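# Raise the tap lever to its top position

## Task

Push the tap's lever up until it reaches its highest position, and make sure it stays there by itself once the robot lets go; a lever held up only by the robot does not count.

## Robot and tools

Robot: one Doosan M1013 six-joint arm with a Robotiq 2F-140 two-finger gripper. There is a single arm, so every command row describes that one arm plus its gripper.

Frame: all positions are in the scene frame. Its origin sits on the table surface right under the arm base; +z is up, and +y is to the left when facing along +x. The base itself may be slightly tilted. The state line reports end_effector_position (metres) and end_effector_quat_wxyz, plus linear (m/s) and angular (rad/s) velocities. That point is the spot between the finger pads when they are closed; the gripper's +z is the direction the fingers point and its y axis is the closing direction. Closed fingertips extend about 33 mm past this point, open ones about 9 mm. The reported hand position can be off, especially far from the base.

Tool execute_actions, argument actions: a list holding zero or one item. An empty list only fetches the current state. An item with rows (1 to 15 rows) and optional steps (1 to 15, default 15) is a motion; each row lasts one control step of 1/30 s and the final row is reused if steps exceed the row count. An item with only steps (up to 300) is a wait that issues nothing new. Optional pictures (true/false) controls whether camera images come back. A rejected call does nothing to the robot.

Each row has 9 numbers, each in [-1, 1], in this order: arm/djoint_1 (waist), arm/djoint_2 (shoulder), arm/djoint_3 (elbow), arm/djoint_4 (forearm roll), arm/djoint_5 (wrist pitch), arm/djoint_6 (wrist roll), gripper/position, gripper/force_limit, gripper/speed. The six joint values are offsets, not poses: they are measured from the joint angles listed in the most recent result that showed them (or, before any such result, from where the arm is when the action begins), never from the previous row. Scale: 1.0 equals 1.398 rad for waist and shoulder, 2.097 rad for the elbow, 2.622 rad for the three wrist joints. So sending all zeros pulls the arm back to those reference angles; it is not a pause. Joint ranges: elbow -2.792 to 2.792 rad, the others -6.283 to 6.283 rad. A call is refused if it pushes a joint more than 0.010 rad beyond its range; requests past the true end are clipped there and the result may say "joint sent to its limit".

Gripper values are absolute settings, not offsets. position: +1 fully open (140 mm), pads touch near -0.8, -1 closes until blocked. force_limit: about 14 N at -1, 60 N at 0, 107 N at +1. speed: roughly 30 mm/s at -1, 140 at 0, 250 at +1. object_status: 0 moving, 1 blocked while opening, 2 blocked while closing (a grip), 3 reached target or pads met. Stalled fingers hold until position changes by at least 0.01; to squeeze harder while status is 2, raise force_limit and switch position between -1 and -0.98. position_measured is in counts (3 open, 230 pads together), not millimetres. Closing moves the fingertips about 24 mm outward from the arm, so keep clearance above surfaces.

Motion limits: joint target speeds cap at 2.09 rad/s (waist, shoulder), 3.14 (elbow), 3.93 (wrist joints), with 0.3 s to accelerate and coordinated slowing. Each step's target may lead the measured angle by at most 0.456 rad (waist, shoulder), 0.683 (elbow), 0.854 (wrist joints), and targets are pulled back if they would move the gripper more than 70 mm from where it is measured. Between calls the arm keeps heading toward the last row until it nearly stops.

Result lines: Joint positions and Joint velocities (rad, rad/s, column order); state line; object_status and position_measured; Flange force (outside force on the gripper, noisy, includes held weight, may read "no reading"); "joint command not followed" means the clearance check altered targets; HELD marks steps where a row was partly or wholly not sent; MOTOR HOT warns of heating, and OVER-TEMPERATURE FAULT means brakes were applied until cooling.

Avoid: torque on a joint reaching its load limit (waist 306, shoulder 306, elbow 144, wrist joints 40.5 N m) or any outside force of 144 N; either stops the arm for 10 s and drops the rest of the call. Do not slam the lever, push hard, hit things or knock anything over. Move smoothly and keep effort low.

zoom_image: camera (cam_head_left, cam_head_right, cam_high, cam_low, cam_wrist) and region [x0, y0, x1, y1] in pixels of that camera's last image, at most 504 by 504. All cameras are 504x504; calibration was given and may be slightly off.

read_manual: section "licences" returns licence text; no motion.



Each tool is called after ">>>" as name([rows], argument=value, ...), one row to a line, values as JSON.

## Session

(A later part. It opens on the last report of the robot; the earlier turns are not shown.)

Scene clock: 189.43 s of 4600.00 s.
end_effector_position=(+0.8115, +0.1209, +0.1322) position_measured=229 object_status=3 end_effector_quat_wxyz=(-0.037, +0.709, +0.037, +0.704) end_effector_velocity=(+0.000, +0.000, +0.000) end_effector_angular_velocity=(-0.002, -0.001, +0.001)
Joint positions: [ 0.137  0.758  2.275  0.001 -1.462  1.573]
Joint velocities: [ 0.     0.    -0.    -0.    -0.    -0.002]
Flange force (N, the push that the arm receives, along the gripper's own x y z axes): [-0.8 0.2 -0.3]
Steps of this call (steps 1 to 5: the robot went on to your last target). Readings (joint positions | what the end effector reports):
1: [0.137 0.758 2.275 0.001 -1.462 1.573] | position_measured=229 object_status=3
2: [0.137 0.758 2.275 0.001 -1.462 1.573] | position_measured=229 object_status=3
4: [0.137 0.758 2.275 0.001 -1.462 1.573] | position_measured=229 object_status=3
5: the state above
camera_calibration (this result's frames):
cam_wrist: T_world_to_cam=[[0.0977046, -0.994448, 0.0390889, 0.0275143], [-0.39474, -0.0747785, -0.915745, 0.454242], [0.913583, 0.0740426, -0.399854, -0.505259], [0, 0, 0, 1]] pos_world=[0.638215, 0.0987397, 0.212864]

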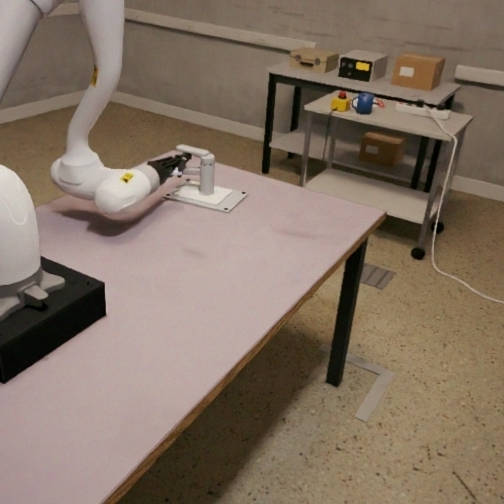

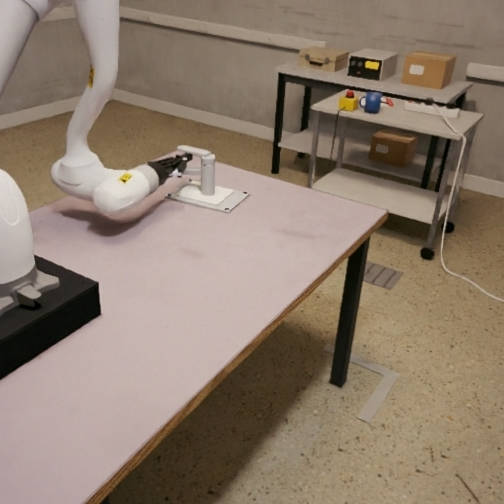

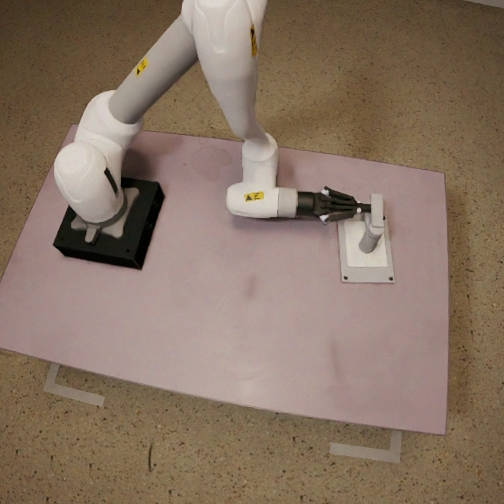

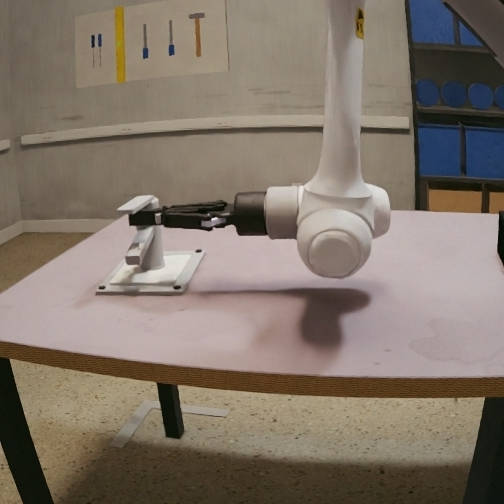

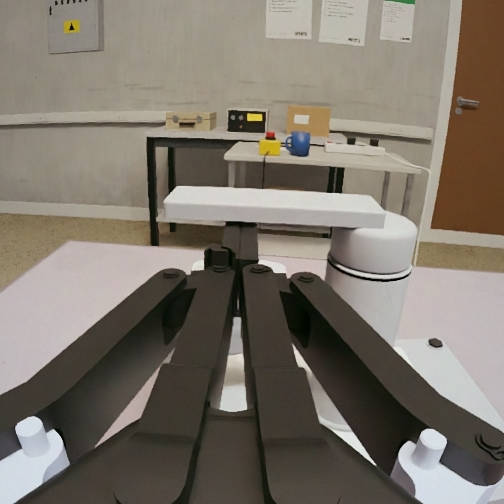

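>>> execute_actions([
  {"rows":[[0,-0.01,-0.012,0,0.013,0,-0.8,0,0],[0,-0.015,-0.012,0,0.016,0,-0.8,0,0],[0,-0.015,-0.012,0,0.016,0,-0.8,0,0],[0,-0.015,-0.012,0,0.016,0,-0.8,0,0],[0,-0.025,-0.01,0,0.022,0,-0.8,0,0],[0,-0.035,-0.009,0,0.027,0,-0.8,0,0],[0,-0.045,-0.008,0,0.031,0,-0.8,0,0],[0,-0.0565,-0.007,0,0.036,0,-0.8,0,0]]},
], pictures=false)

>>> execute_actions([
  {"steps":8},
])

Scene clock: 208.50 s of 4600.00 s.
end_effector_position=(+0.8247, +0.1230, +0.1647) position_measured=229 object_status=3 end_effector_quat_wxyz=(-0.038, +0.714, +0.038, +0.698) end_effector_velocity=(+0.000, +0.001, +0.001) end_effector_angular_velocity=(+0.001, -0.001, +0.001)
Joint positions: [ 0.138  0.683  2.263 -0.    -1.358  1.573]
Joint velocities: [ 0.    -0.001 -0.    -0.001 -0.     0.001]
Flange force (N, the push that the arm receives, along the gripper's own x y z axes): [-21.1 -7.3 0.5]
FORCE FAULT: contact force on the arm reached its limit, and the arm stopped for 10 seconds. The contact can be on any part of the arm, not only on its tool. The arm's remaining commands of this call were not run. The arm holds still and accepts commands again. Move the arm away from the contact; if what it grips holds it there, let go first. Pushing or pulling that hard again can fault the arm again.
The stop began at step 103 of this call (marked STOPPED below). From that step on the arm followed nothing that you had sent. 3 steps, steps kept back included, did not run and will not run. Nothing is kept back now, and the robot has no last target.
Steps of this call (steps 1 to 15: the robot went on to your last target; steps 16 to 90: nothing new was sent; then 5.63 s passed at rest; steps 91 to 102: the first 12 steps of this action; steps 103 to 403: the stop). Readings (joint positions | what the end effector reports):
91: [0.137 0.758 2.274 0.001 -1.462 1.573] | position_measured=229 object_status=3
92: [0.137 0.754 2.268 0.001 -1.452 1.573] | position_measured=229 object_status=3
94: [0.137 0.741 2.252 0.001 -1.427 1.573] | position_measured=229 object_status=3
98: [0.137 0.713 2.255 0.001 -1.396 1.573] | position_measured=229 object_status=3
103: [0.138 0.683 2.263 -0.000 -1.359 1.573] | position_measured=229 object_status=3 STOPPED
403: the state above

Scene clock: 208.53 s of 4600.00 s.
end_effector_position=(+0.8247, +0.1230, +0.1646) position_measured=229 object_status=3 end_effector_quat_wxyz=(-0.038, +0.714, +0.038, +0.698) end_effector_velocity=(+0.000, +0.000, +0.001) end_effector_angular_velocity=(+0.002, -0.002, +0.000)
Joint positions: [ 0.138  0.683  2.263 -0.001 -1.358  1.573]
Joint velocities: [ 0.    -0.001  0.    -0.    -0.001  0.001]
Flange force (N, the push that the arm receives, along the gripper's own x y z axes): [-24.0 -4.5 0.9]
A stop began in an earlier call of the same reply, so what this call sent did not run. Send another action.
Steps of this call (step 1: nothing new was sent). Readings (joint positions | what the end effector reports):
1: the state above
camera_calibration (this result's frames):
cam_wrist: T_world_to_cam=[[0.100201, -0.994188, 0.0393714, 0.0249493], [-0.409965, -0.0773098, -0.908819, 0.50105], [0.906581, 0.0749238, -0.415329, -0.49624], [0, 0, 0, 1]] pos_world=[0.652795, 0.100721, 0.248278]

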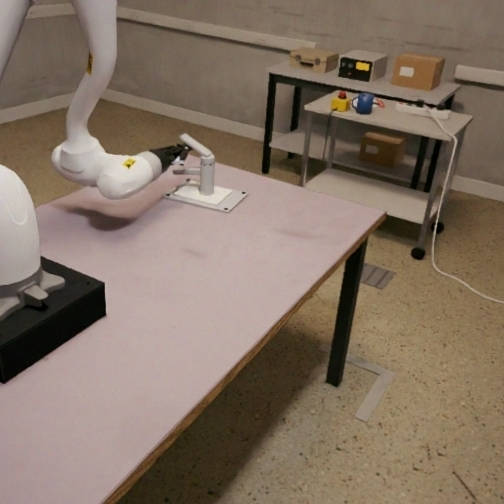

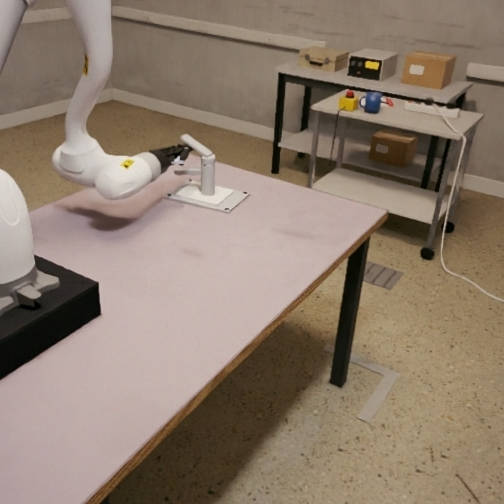

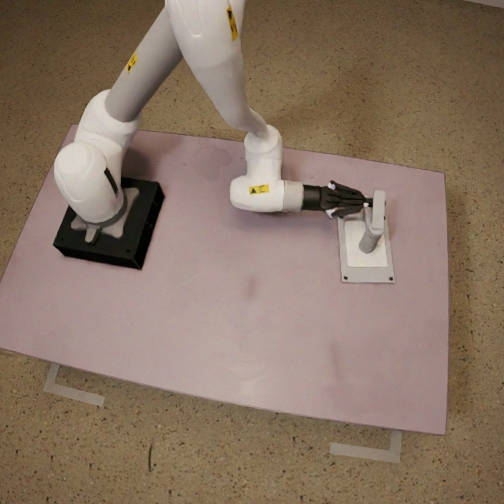

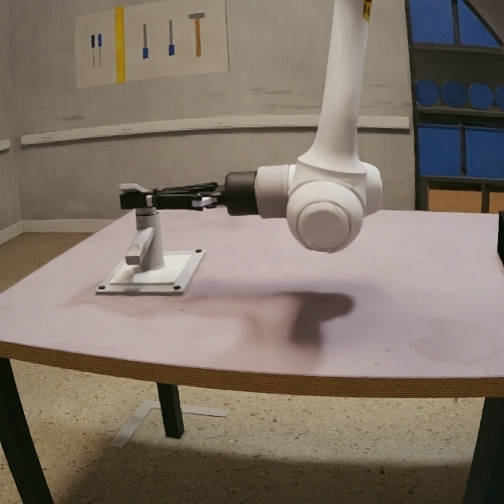

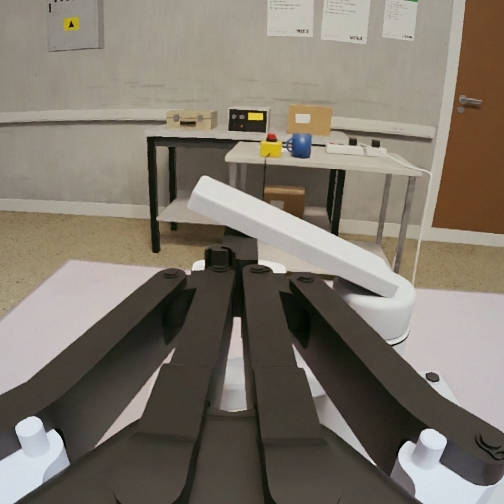

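>>> execute_actions([
  {"rows":[[0,0.02,0,0,-0.011,0,-0.8,0,0]]},
])

Scene clock: 213.07 s of 4600.00 s.
end_effector_position=(+0.8225, +0.1227, +0.1510) position_measured=229 object_status=3 end_effector_quat_wxyz=(-0.038, +0.714, +0.038, +0.698) end_effector_velocity=(-0.000, +0.000, +0.000) end_effector_angular_velocity=(-0.000, -0.001, +0.000)
Joint positions: [ 0.138  0.711  2.263 -0.001 -1.387  1.573]
Joint velocities: [ 0.    -0.     0.     0.    -0.001 -0.   ]
Flange force (N, the push that the arm receives, along the gripper's own x y z axes): [2.3 5.7 -0.6]
Steps of this call (steps 1 to 90: nothing new was sent; then 1.03 s passed at rest; steps 91 to 105: all 15 steps of this action). Readings (joint positions | what the end effector reports):
91: [0.138 0.683 2.263 -0.000 -1.359 1.573] | position_measured=229 object_status=3
92: [0.138 0.688 2.263 -0.000 -1.365 1.573] | position_measured=229 object_status=3
94: [0.138 0.706 2.263 -0.000 -1.383 1.573] | position_measured=229 object_status=3
98: [0.138 0.711 2.263 -0.000 -1.387 1.573] | position_measured=229 object_status=3
105: the state above
camera_calibration (this result's frames):
cam_wrist: T_world_to_cam=[[0.100168, -0.994192, 0.03935, 0.0254814], [-0.409132, -0.0772075, -0.909203, 0.487133], [0.906961, 0.0749738, -0.414489, -0.500392], [0, 0, 0, 1]] pos_world=[0.650585, 0.10046, 0.234493]

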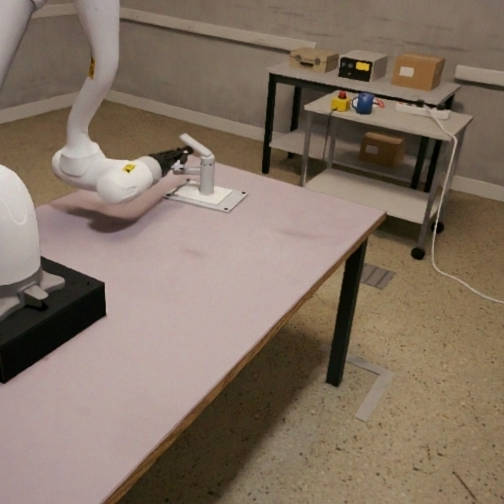

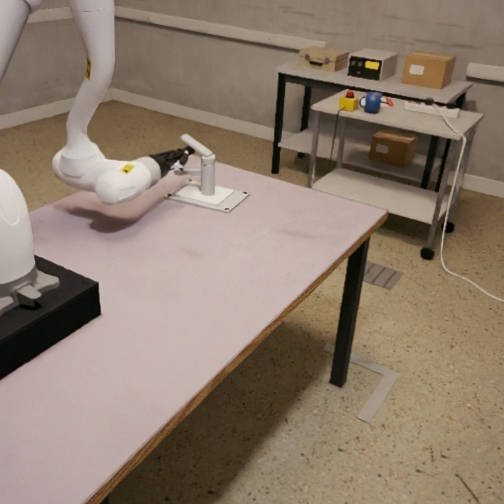

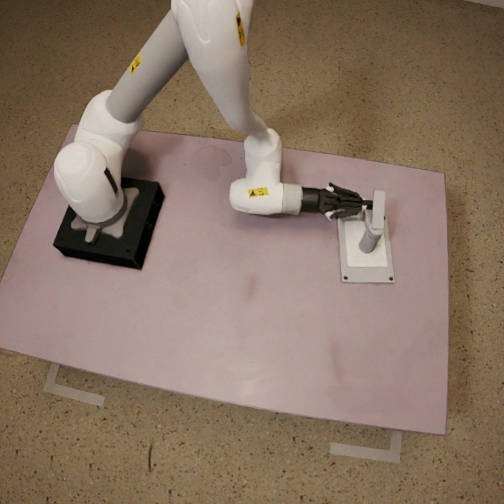

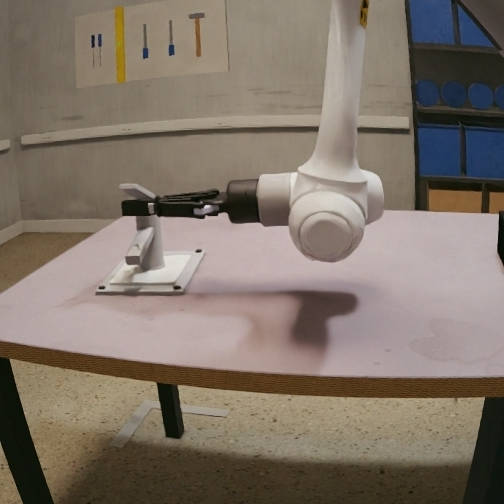

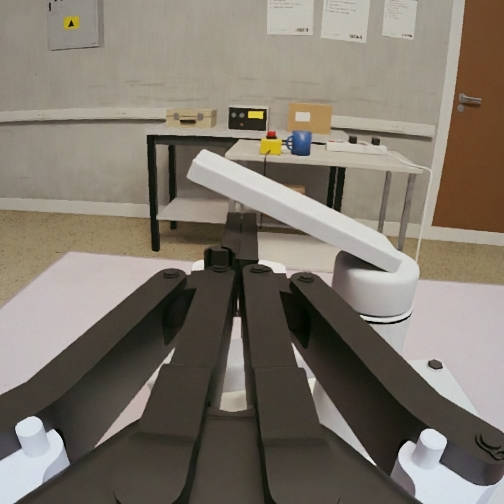

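>>> execute_actions([
  {"rows":[[0,-0.005,0,0,0.003,0,-0.8,0,0],[0,-0.005,0,0,0.003,0,-0.8,0,0],[0,-0.01,0,0,0.005,0,-0.8,0,0],[0,-0.01,0,0,0.005,0,-0.8,0,0],[0,-0.014,0,0,0.007,0,-0.8,0,0],[0,-0.014,0,0,0.007,0,-0.8,0,0],[0,-0.017,0,0,0.009,0,-0.8,0,0],[0,-0.017,0,0,0.009,0,-0.8,0,0],[0,-0.02,0,0,0.011,0,-0.8,0,0]]},
])

Scene clock: 222.47 s of 4600.00 s.
end_effector_position=(+0.8246, +0.1230, +0.1644) position_measured=229 object_status=3 end_effector_quat_wxyz=(-0.038, +0.715, +0.038, +0.698) end_effector_velocity=(+0.000, +0.001, +0.002) end_effector_angular_velocity=(+0.001, -0.003, +0.001)
Joint positions: [ 0.138  0.683  2.263 -0.001 -1.358  1.573]
Joint velocities: [ 0.    -0.002 -0.    -0.001 -0.001  0.001]
Flange force (N, the push that the arm receives, along the gripper's own x y z axes): [-16.0 0.4 -0.2]
Steps of this call (steps 1 to 15: the robot went on to your last target; steps 16 to 90: nothing new was sent; then 5.90 s passed at rest; steps 91 to 105: all 15 steps of this action). Readings (joint positions | what the end effector reports):
91: [0.138 0.711 2.263 -0.001 -1.387 1.573] | position_measured=229 object_status=3
92: [0.138 0.708 2.263 -0.001 -1.384 1.573] | position_measured=229 object_status=3
94: [0.138 0.702 2.263 -0.001 -1.378 1.573] | position_measured=229 object_status=3
98: [0.138 0.690 2.263 -0.001 -1.367 1.573] | position_measured=229 object_status=3
105: the state above
camera_calibration (this result's frames):
cam_wrist: T_world_to_cam=[[0.100236, -0.994184, 0.039378, 0.0249331], [-0.410305, -0.0773586, -0.908662, 0.501105], [0.906423, 0.0749239, -0.415672, -0.496094], [0, 0, 0, 1]] pos_world=[0.652777, 0.100722, 0.248141]

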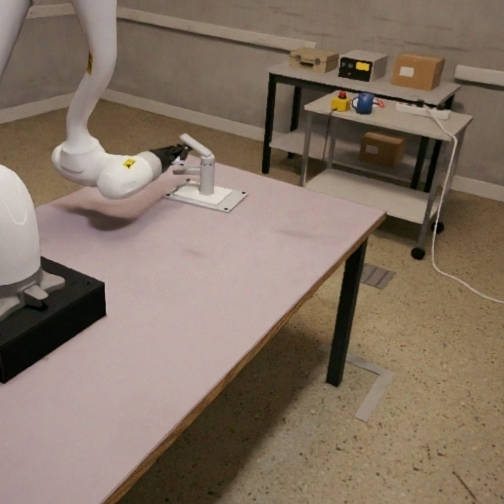

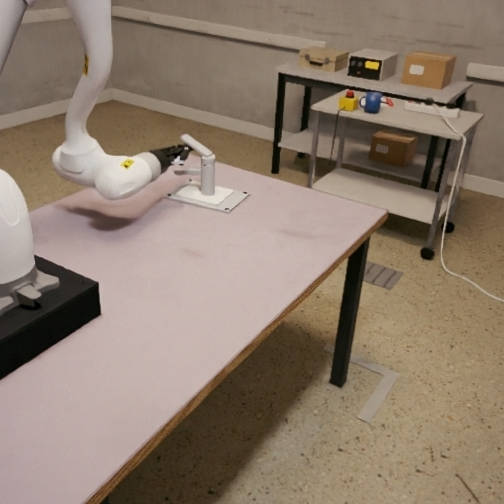

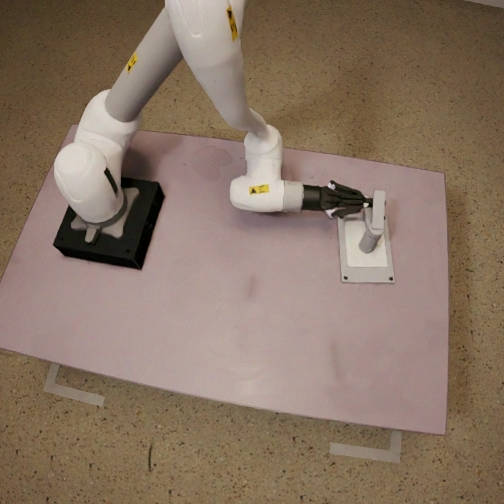

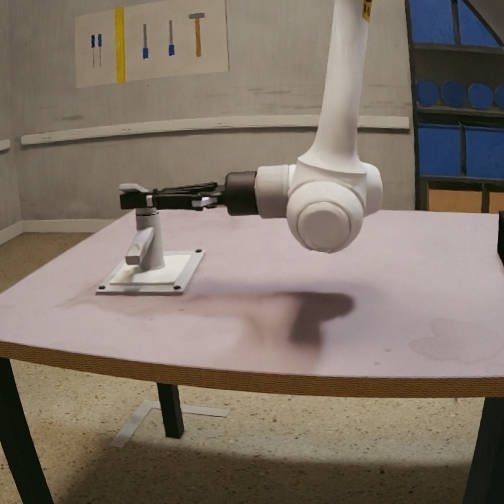

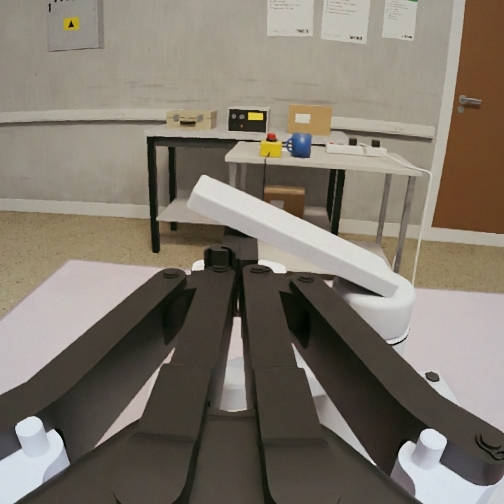

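>>> execute_actions([
  {"rows":[[0.004,-0.001,0,0,0.0005,0,-0.8,0,0],[0.008,-0.002,0,0,0.001,0,-0.8,0,0],[0.012,-0.003,0,0,0.0015,0,-0.8,0,0],[0.012,-0.004,0,0,0.002,0,-0.8,0,0],[0.012,-0.005,0,0,0.0025,0,-0.8,0,0]]},
])

Scene clock: 227.47 s of 4600.00 s.
end_effector_position=(+0.8229, +0.1368, +0.1681) position_measured=229 object_status=3 end_effector_quat_wxyz=(-0.043, +0.714, +0.044, +0.697) end_effector_velocity=(-0.000, +0.000, -0.000) end_effector_angular_velocity=(+0.000, -0.000, +0.001)
Joint positions: [ 0.154  0.676  2.263 -0.001 -1.352  1.573]
Joint velocities: [ 0.     0.    -0.    -0.001 -0.001  0.   ]
Flange force (N, the push that the arm receives, along the gripper's own x y z axes): [3.9 3.4 -2.0]
Steps of this call (steps 1 to 15: the robot went on to your last target; steps 16 to 90: nothing new was sent; then 1.50 s passed at rest; steps 91 to 105: all 15 steps of this action). Readings (joint positions | what the end effector reports):
91: [0.138 0.683 2.263 -0.001 -1.358 1.573] | position_measured=229 object_status=3
92: [0.140 0.682 2.263 -0.000 -1.358 1.573] | position_measured=229 object_status=3
94: [0.149 0.680 2.263 -0.000 -1.357 1.573] | position_measured=229 object_status=3
98: [0.154 0.676 2.263 -0.000 -1.352 1.573] | position_measured=229 object_status=3
105: the state above
camera_calibration (this result's frames):
cam_wrist: T_world_to_cam=[[0.11683, -0.992376, 0.0392528, 0.0248495], [-0.408587, -0.0840506, -0.908841, 0.504309], [0.905211, 0.0901417, -0.415292, -0.495246], [0, 0, 0, 1]] pos_world=[0.651453, 0.11169, 0.25169]

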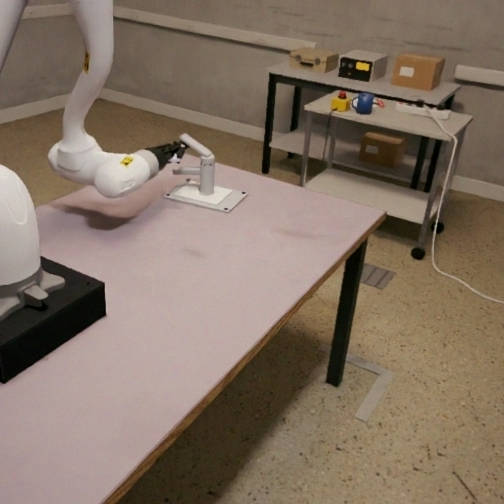

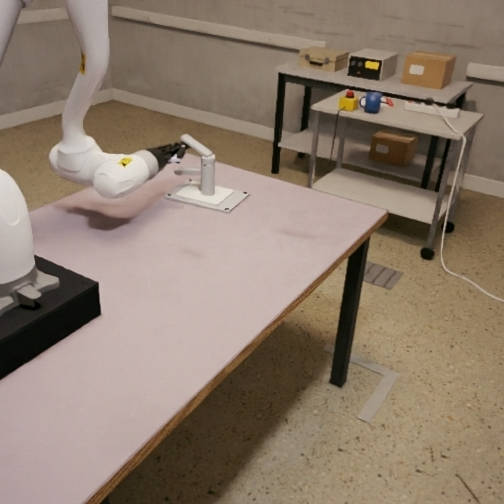

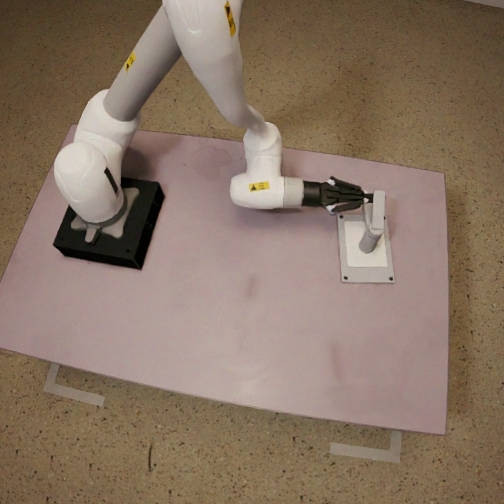

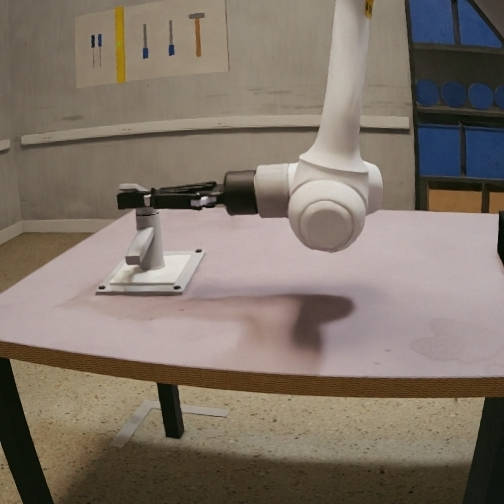

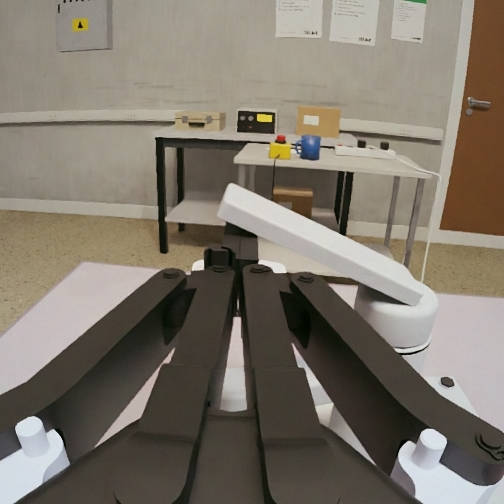

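>>> execute_actions([
  {"rows":[[0,-0.001,0,0,0.0005,0,-0.8,0,0],[0,-0.002,0,0,0.001,0,-0.8,0,0],[0,-0.003,0,0,0.0015,0,-0.8,0,0],[0,-0.004,0,0,0.002,0,-0.8,0,0],[0,-0.005,0,0,0.0025,0,-0.8,0,0],[0,-0.006,0,0,0.003,0,-0.8,0,0],[0,-0.007,0,0,0.0035,0,-0.8,0,0],[0,-0.008,0,0,0.004,0,-0.8,0,0]]},
])

Scene clock: 234.50 s of 4600.00 s.
end_effector_position=(+0.8234, +0.1370, +0.1733) position_measured=229 object_status=3 end_effector_quat_wxyz=(-0.043, +0.714, +0.044, +0.697) end_effector_velocity=(+0.001, +0.000, +0.002) end_effector_angular_velocity=(+0.002, -0.003, +0.000)
Joint positions: [ 0.154  0.665  2.263 -0.001 -1.34   1.573]
Joint velocities: [ 0.    -0.001 -0.002  0.    -0.     0.001]
Flange force (N, the push that the arm receives, along the gripper's own x y z axes): [-97.2 -7.4 1.6]
Steps of this call (steps 1 to 15: the robot went on to your last target; steps 16 to 90: nothing new was sent; then 3.53 s passed at rest; steps 91 to 105: all 15 steps of this action). Readings (joint positions | what the end effector reports):
91: [0.154 0.676 2.263 -0.001 -1.351 1.573] | position_measured=229 object_status=3
92: [0.154 0.675 2.263 -0.001 -1.351 1.573] | position_measured=229 object_status=3
94: [0.154 0.673 2.263 -0.001 -1.348 1.573] | position_measured=229 object_status=3
98: [0.154 0.668 2.263 -0.001 -1.342 1.573] | position_measured=229 object_status=3
105: the state above
camera_calibration (this result's frames):
cam_wrist: T_world_to_cam=[[0.117105, -0.992342, 0.0392991, 0.0245369], [-0.409276, -0.0842776, -0.90851, 0.509788], [0.904864, 0.0903073, -0.416011, -0.493151], [0, 0, 0, 1]] pos_world=[0.652005, 0.111848, 0.257027]

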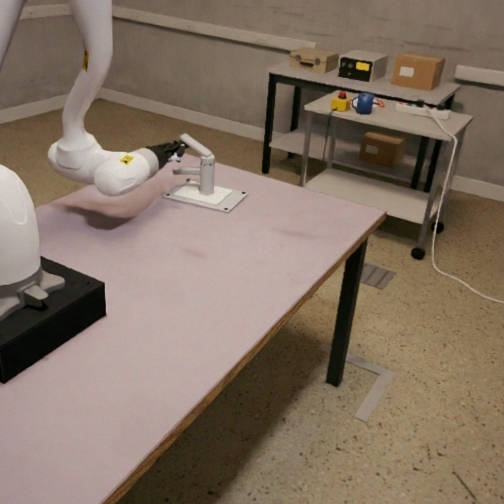

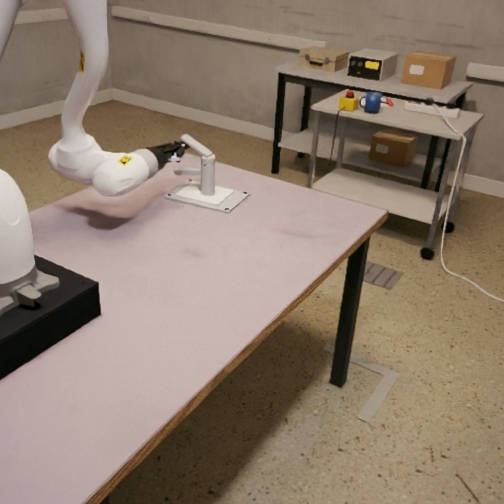

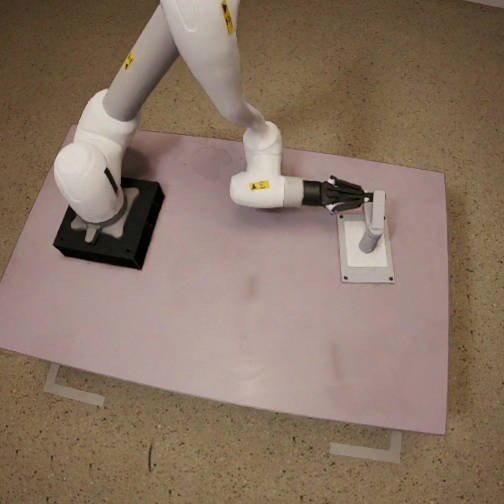

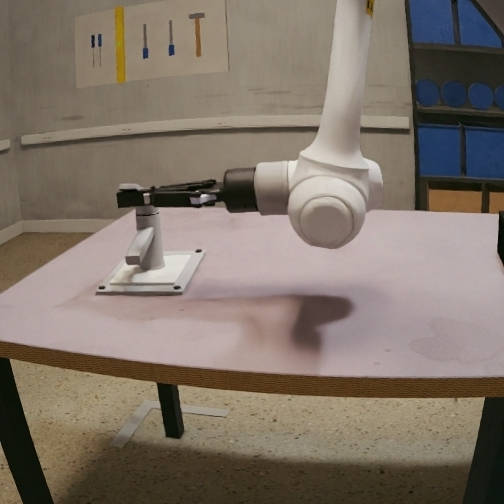

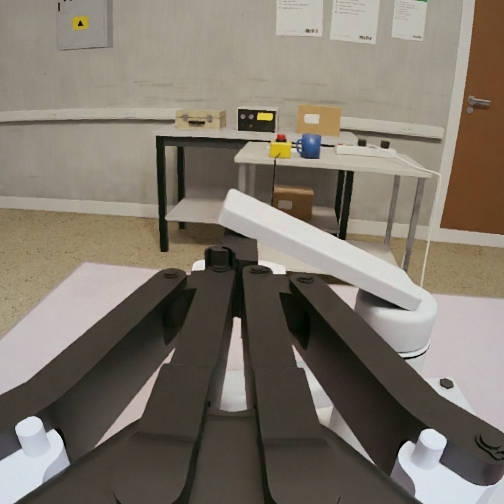

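Hard stop confirmed. Back off.

>>> execute_actions([
  {"rows":[[0,0.02,0,0,-0.011,0,-0.8,0,0]],"steps":10},
], pictures=false)

>>> finished_scene(scene=1)

Scene clock: 239.23 s of 4600.00 s.
end_effector_position=(+0.8216, +0.1366, +0.1600) position_measured=229 object_status=3 end_effector_quat_wxyz=(-0.043, +0.714, +0.044, +0.698) end_effector_velocity=(-0.001, +0.000, -0.001) end_effector_angular_velocity=(-0.003, +0.001, +0.001)
Joint positions: [ 0.154  0.693  2.263 -0.001 -1.37   1.573]
Joint velocities: [ 0.     0.001  0.001 -0.001 -0.    -0.003]
Flange force (N, the push that the arm receives, along the gripper's own x y z axes): [-1.2 2.7 1.7]
Steps of this call (steps 1 to 15: the robot went on to your last target; steps 16 to 90: nothing new was sent; then 1.40 s passed at rest; steps 91 to 100: all 10 steps of this action). Readings (joint positions | what the end effector reports):
91: [0.154 0.665 2.263 -0.001 -1.341 1.573] | position_measured=229 object_status=3
92: [0.154 0.670 2.263 -0.001 -1.348 1.573] | position_measured=229 object_status=3
94: [0.154 0.687 2.262 -0.000 -1.367 1.573] | position_measured=229 object_status=3
98: [0.154 0.693 2.263 -0.001 -1.370 1.573] | position_measured=229 object_status=3
100: the state above

The scene is finished: the task was done.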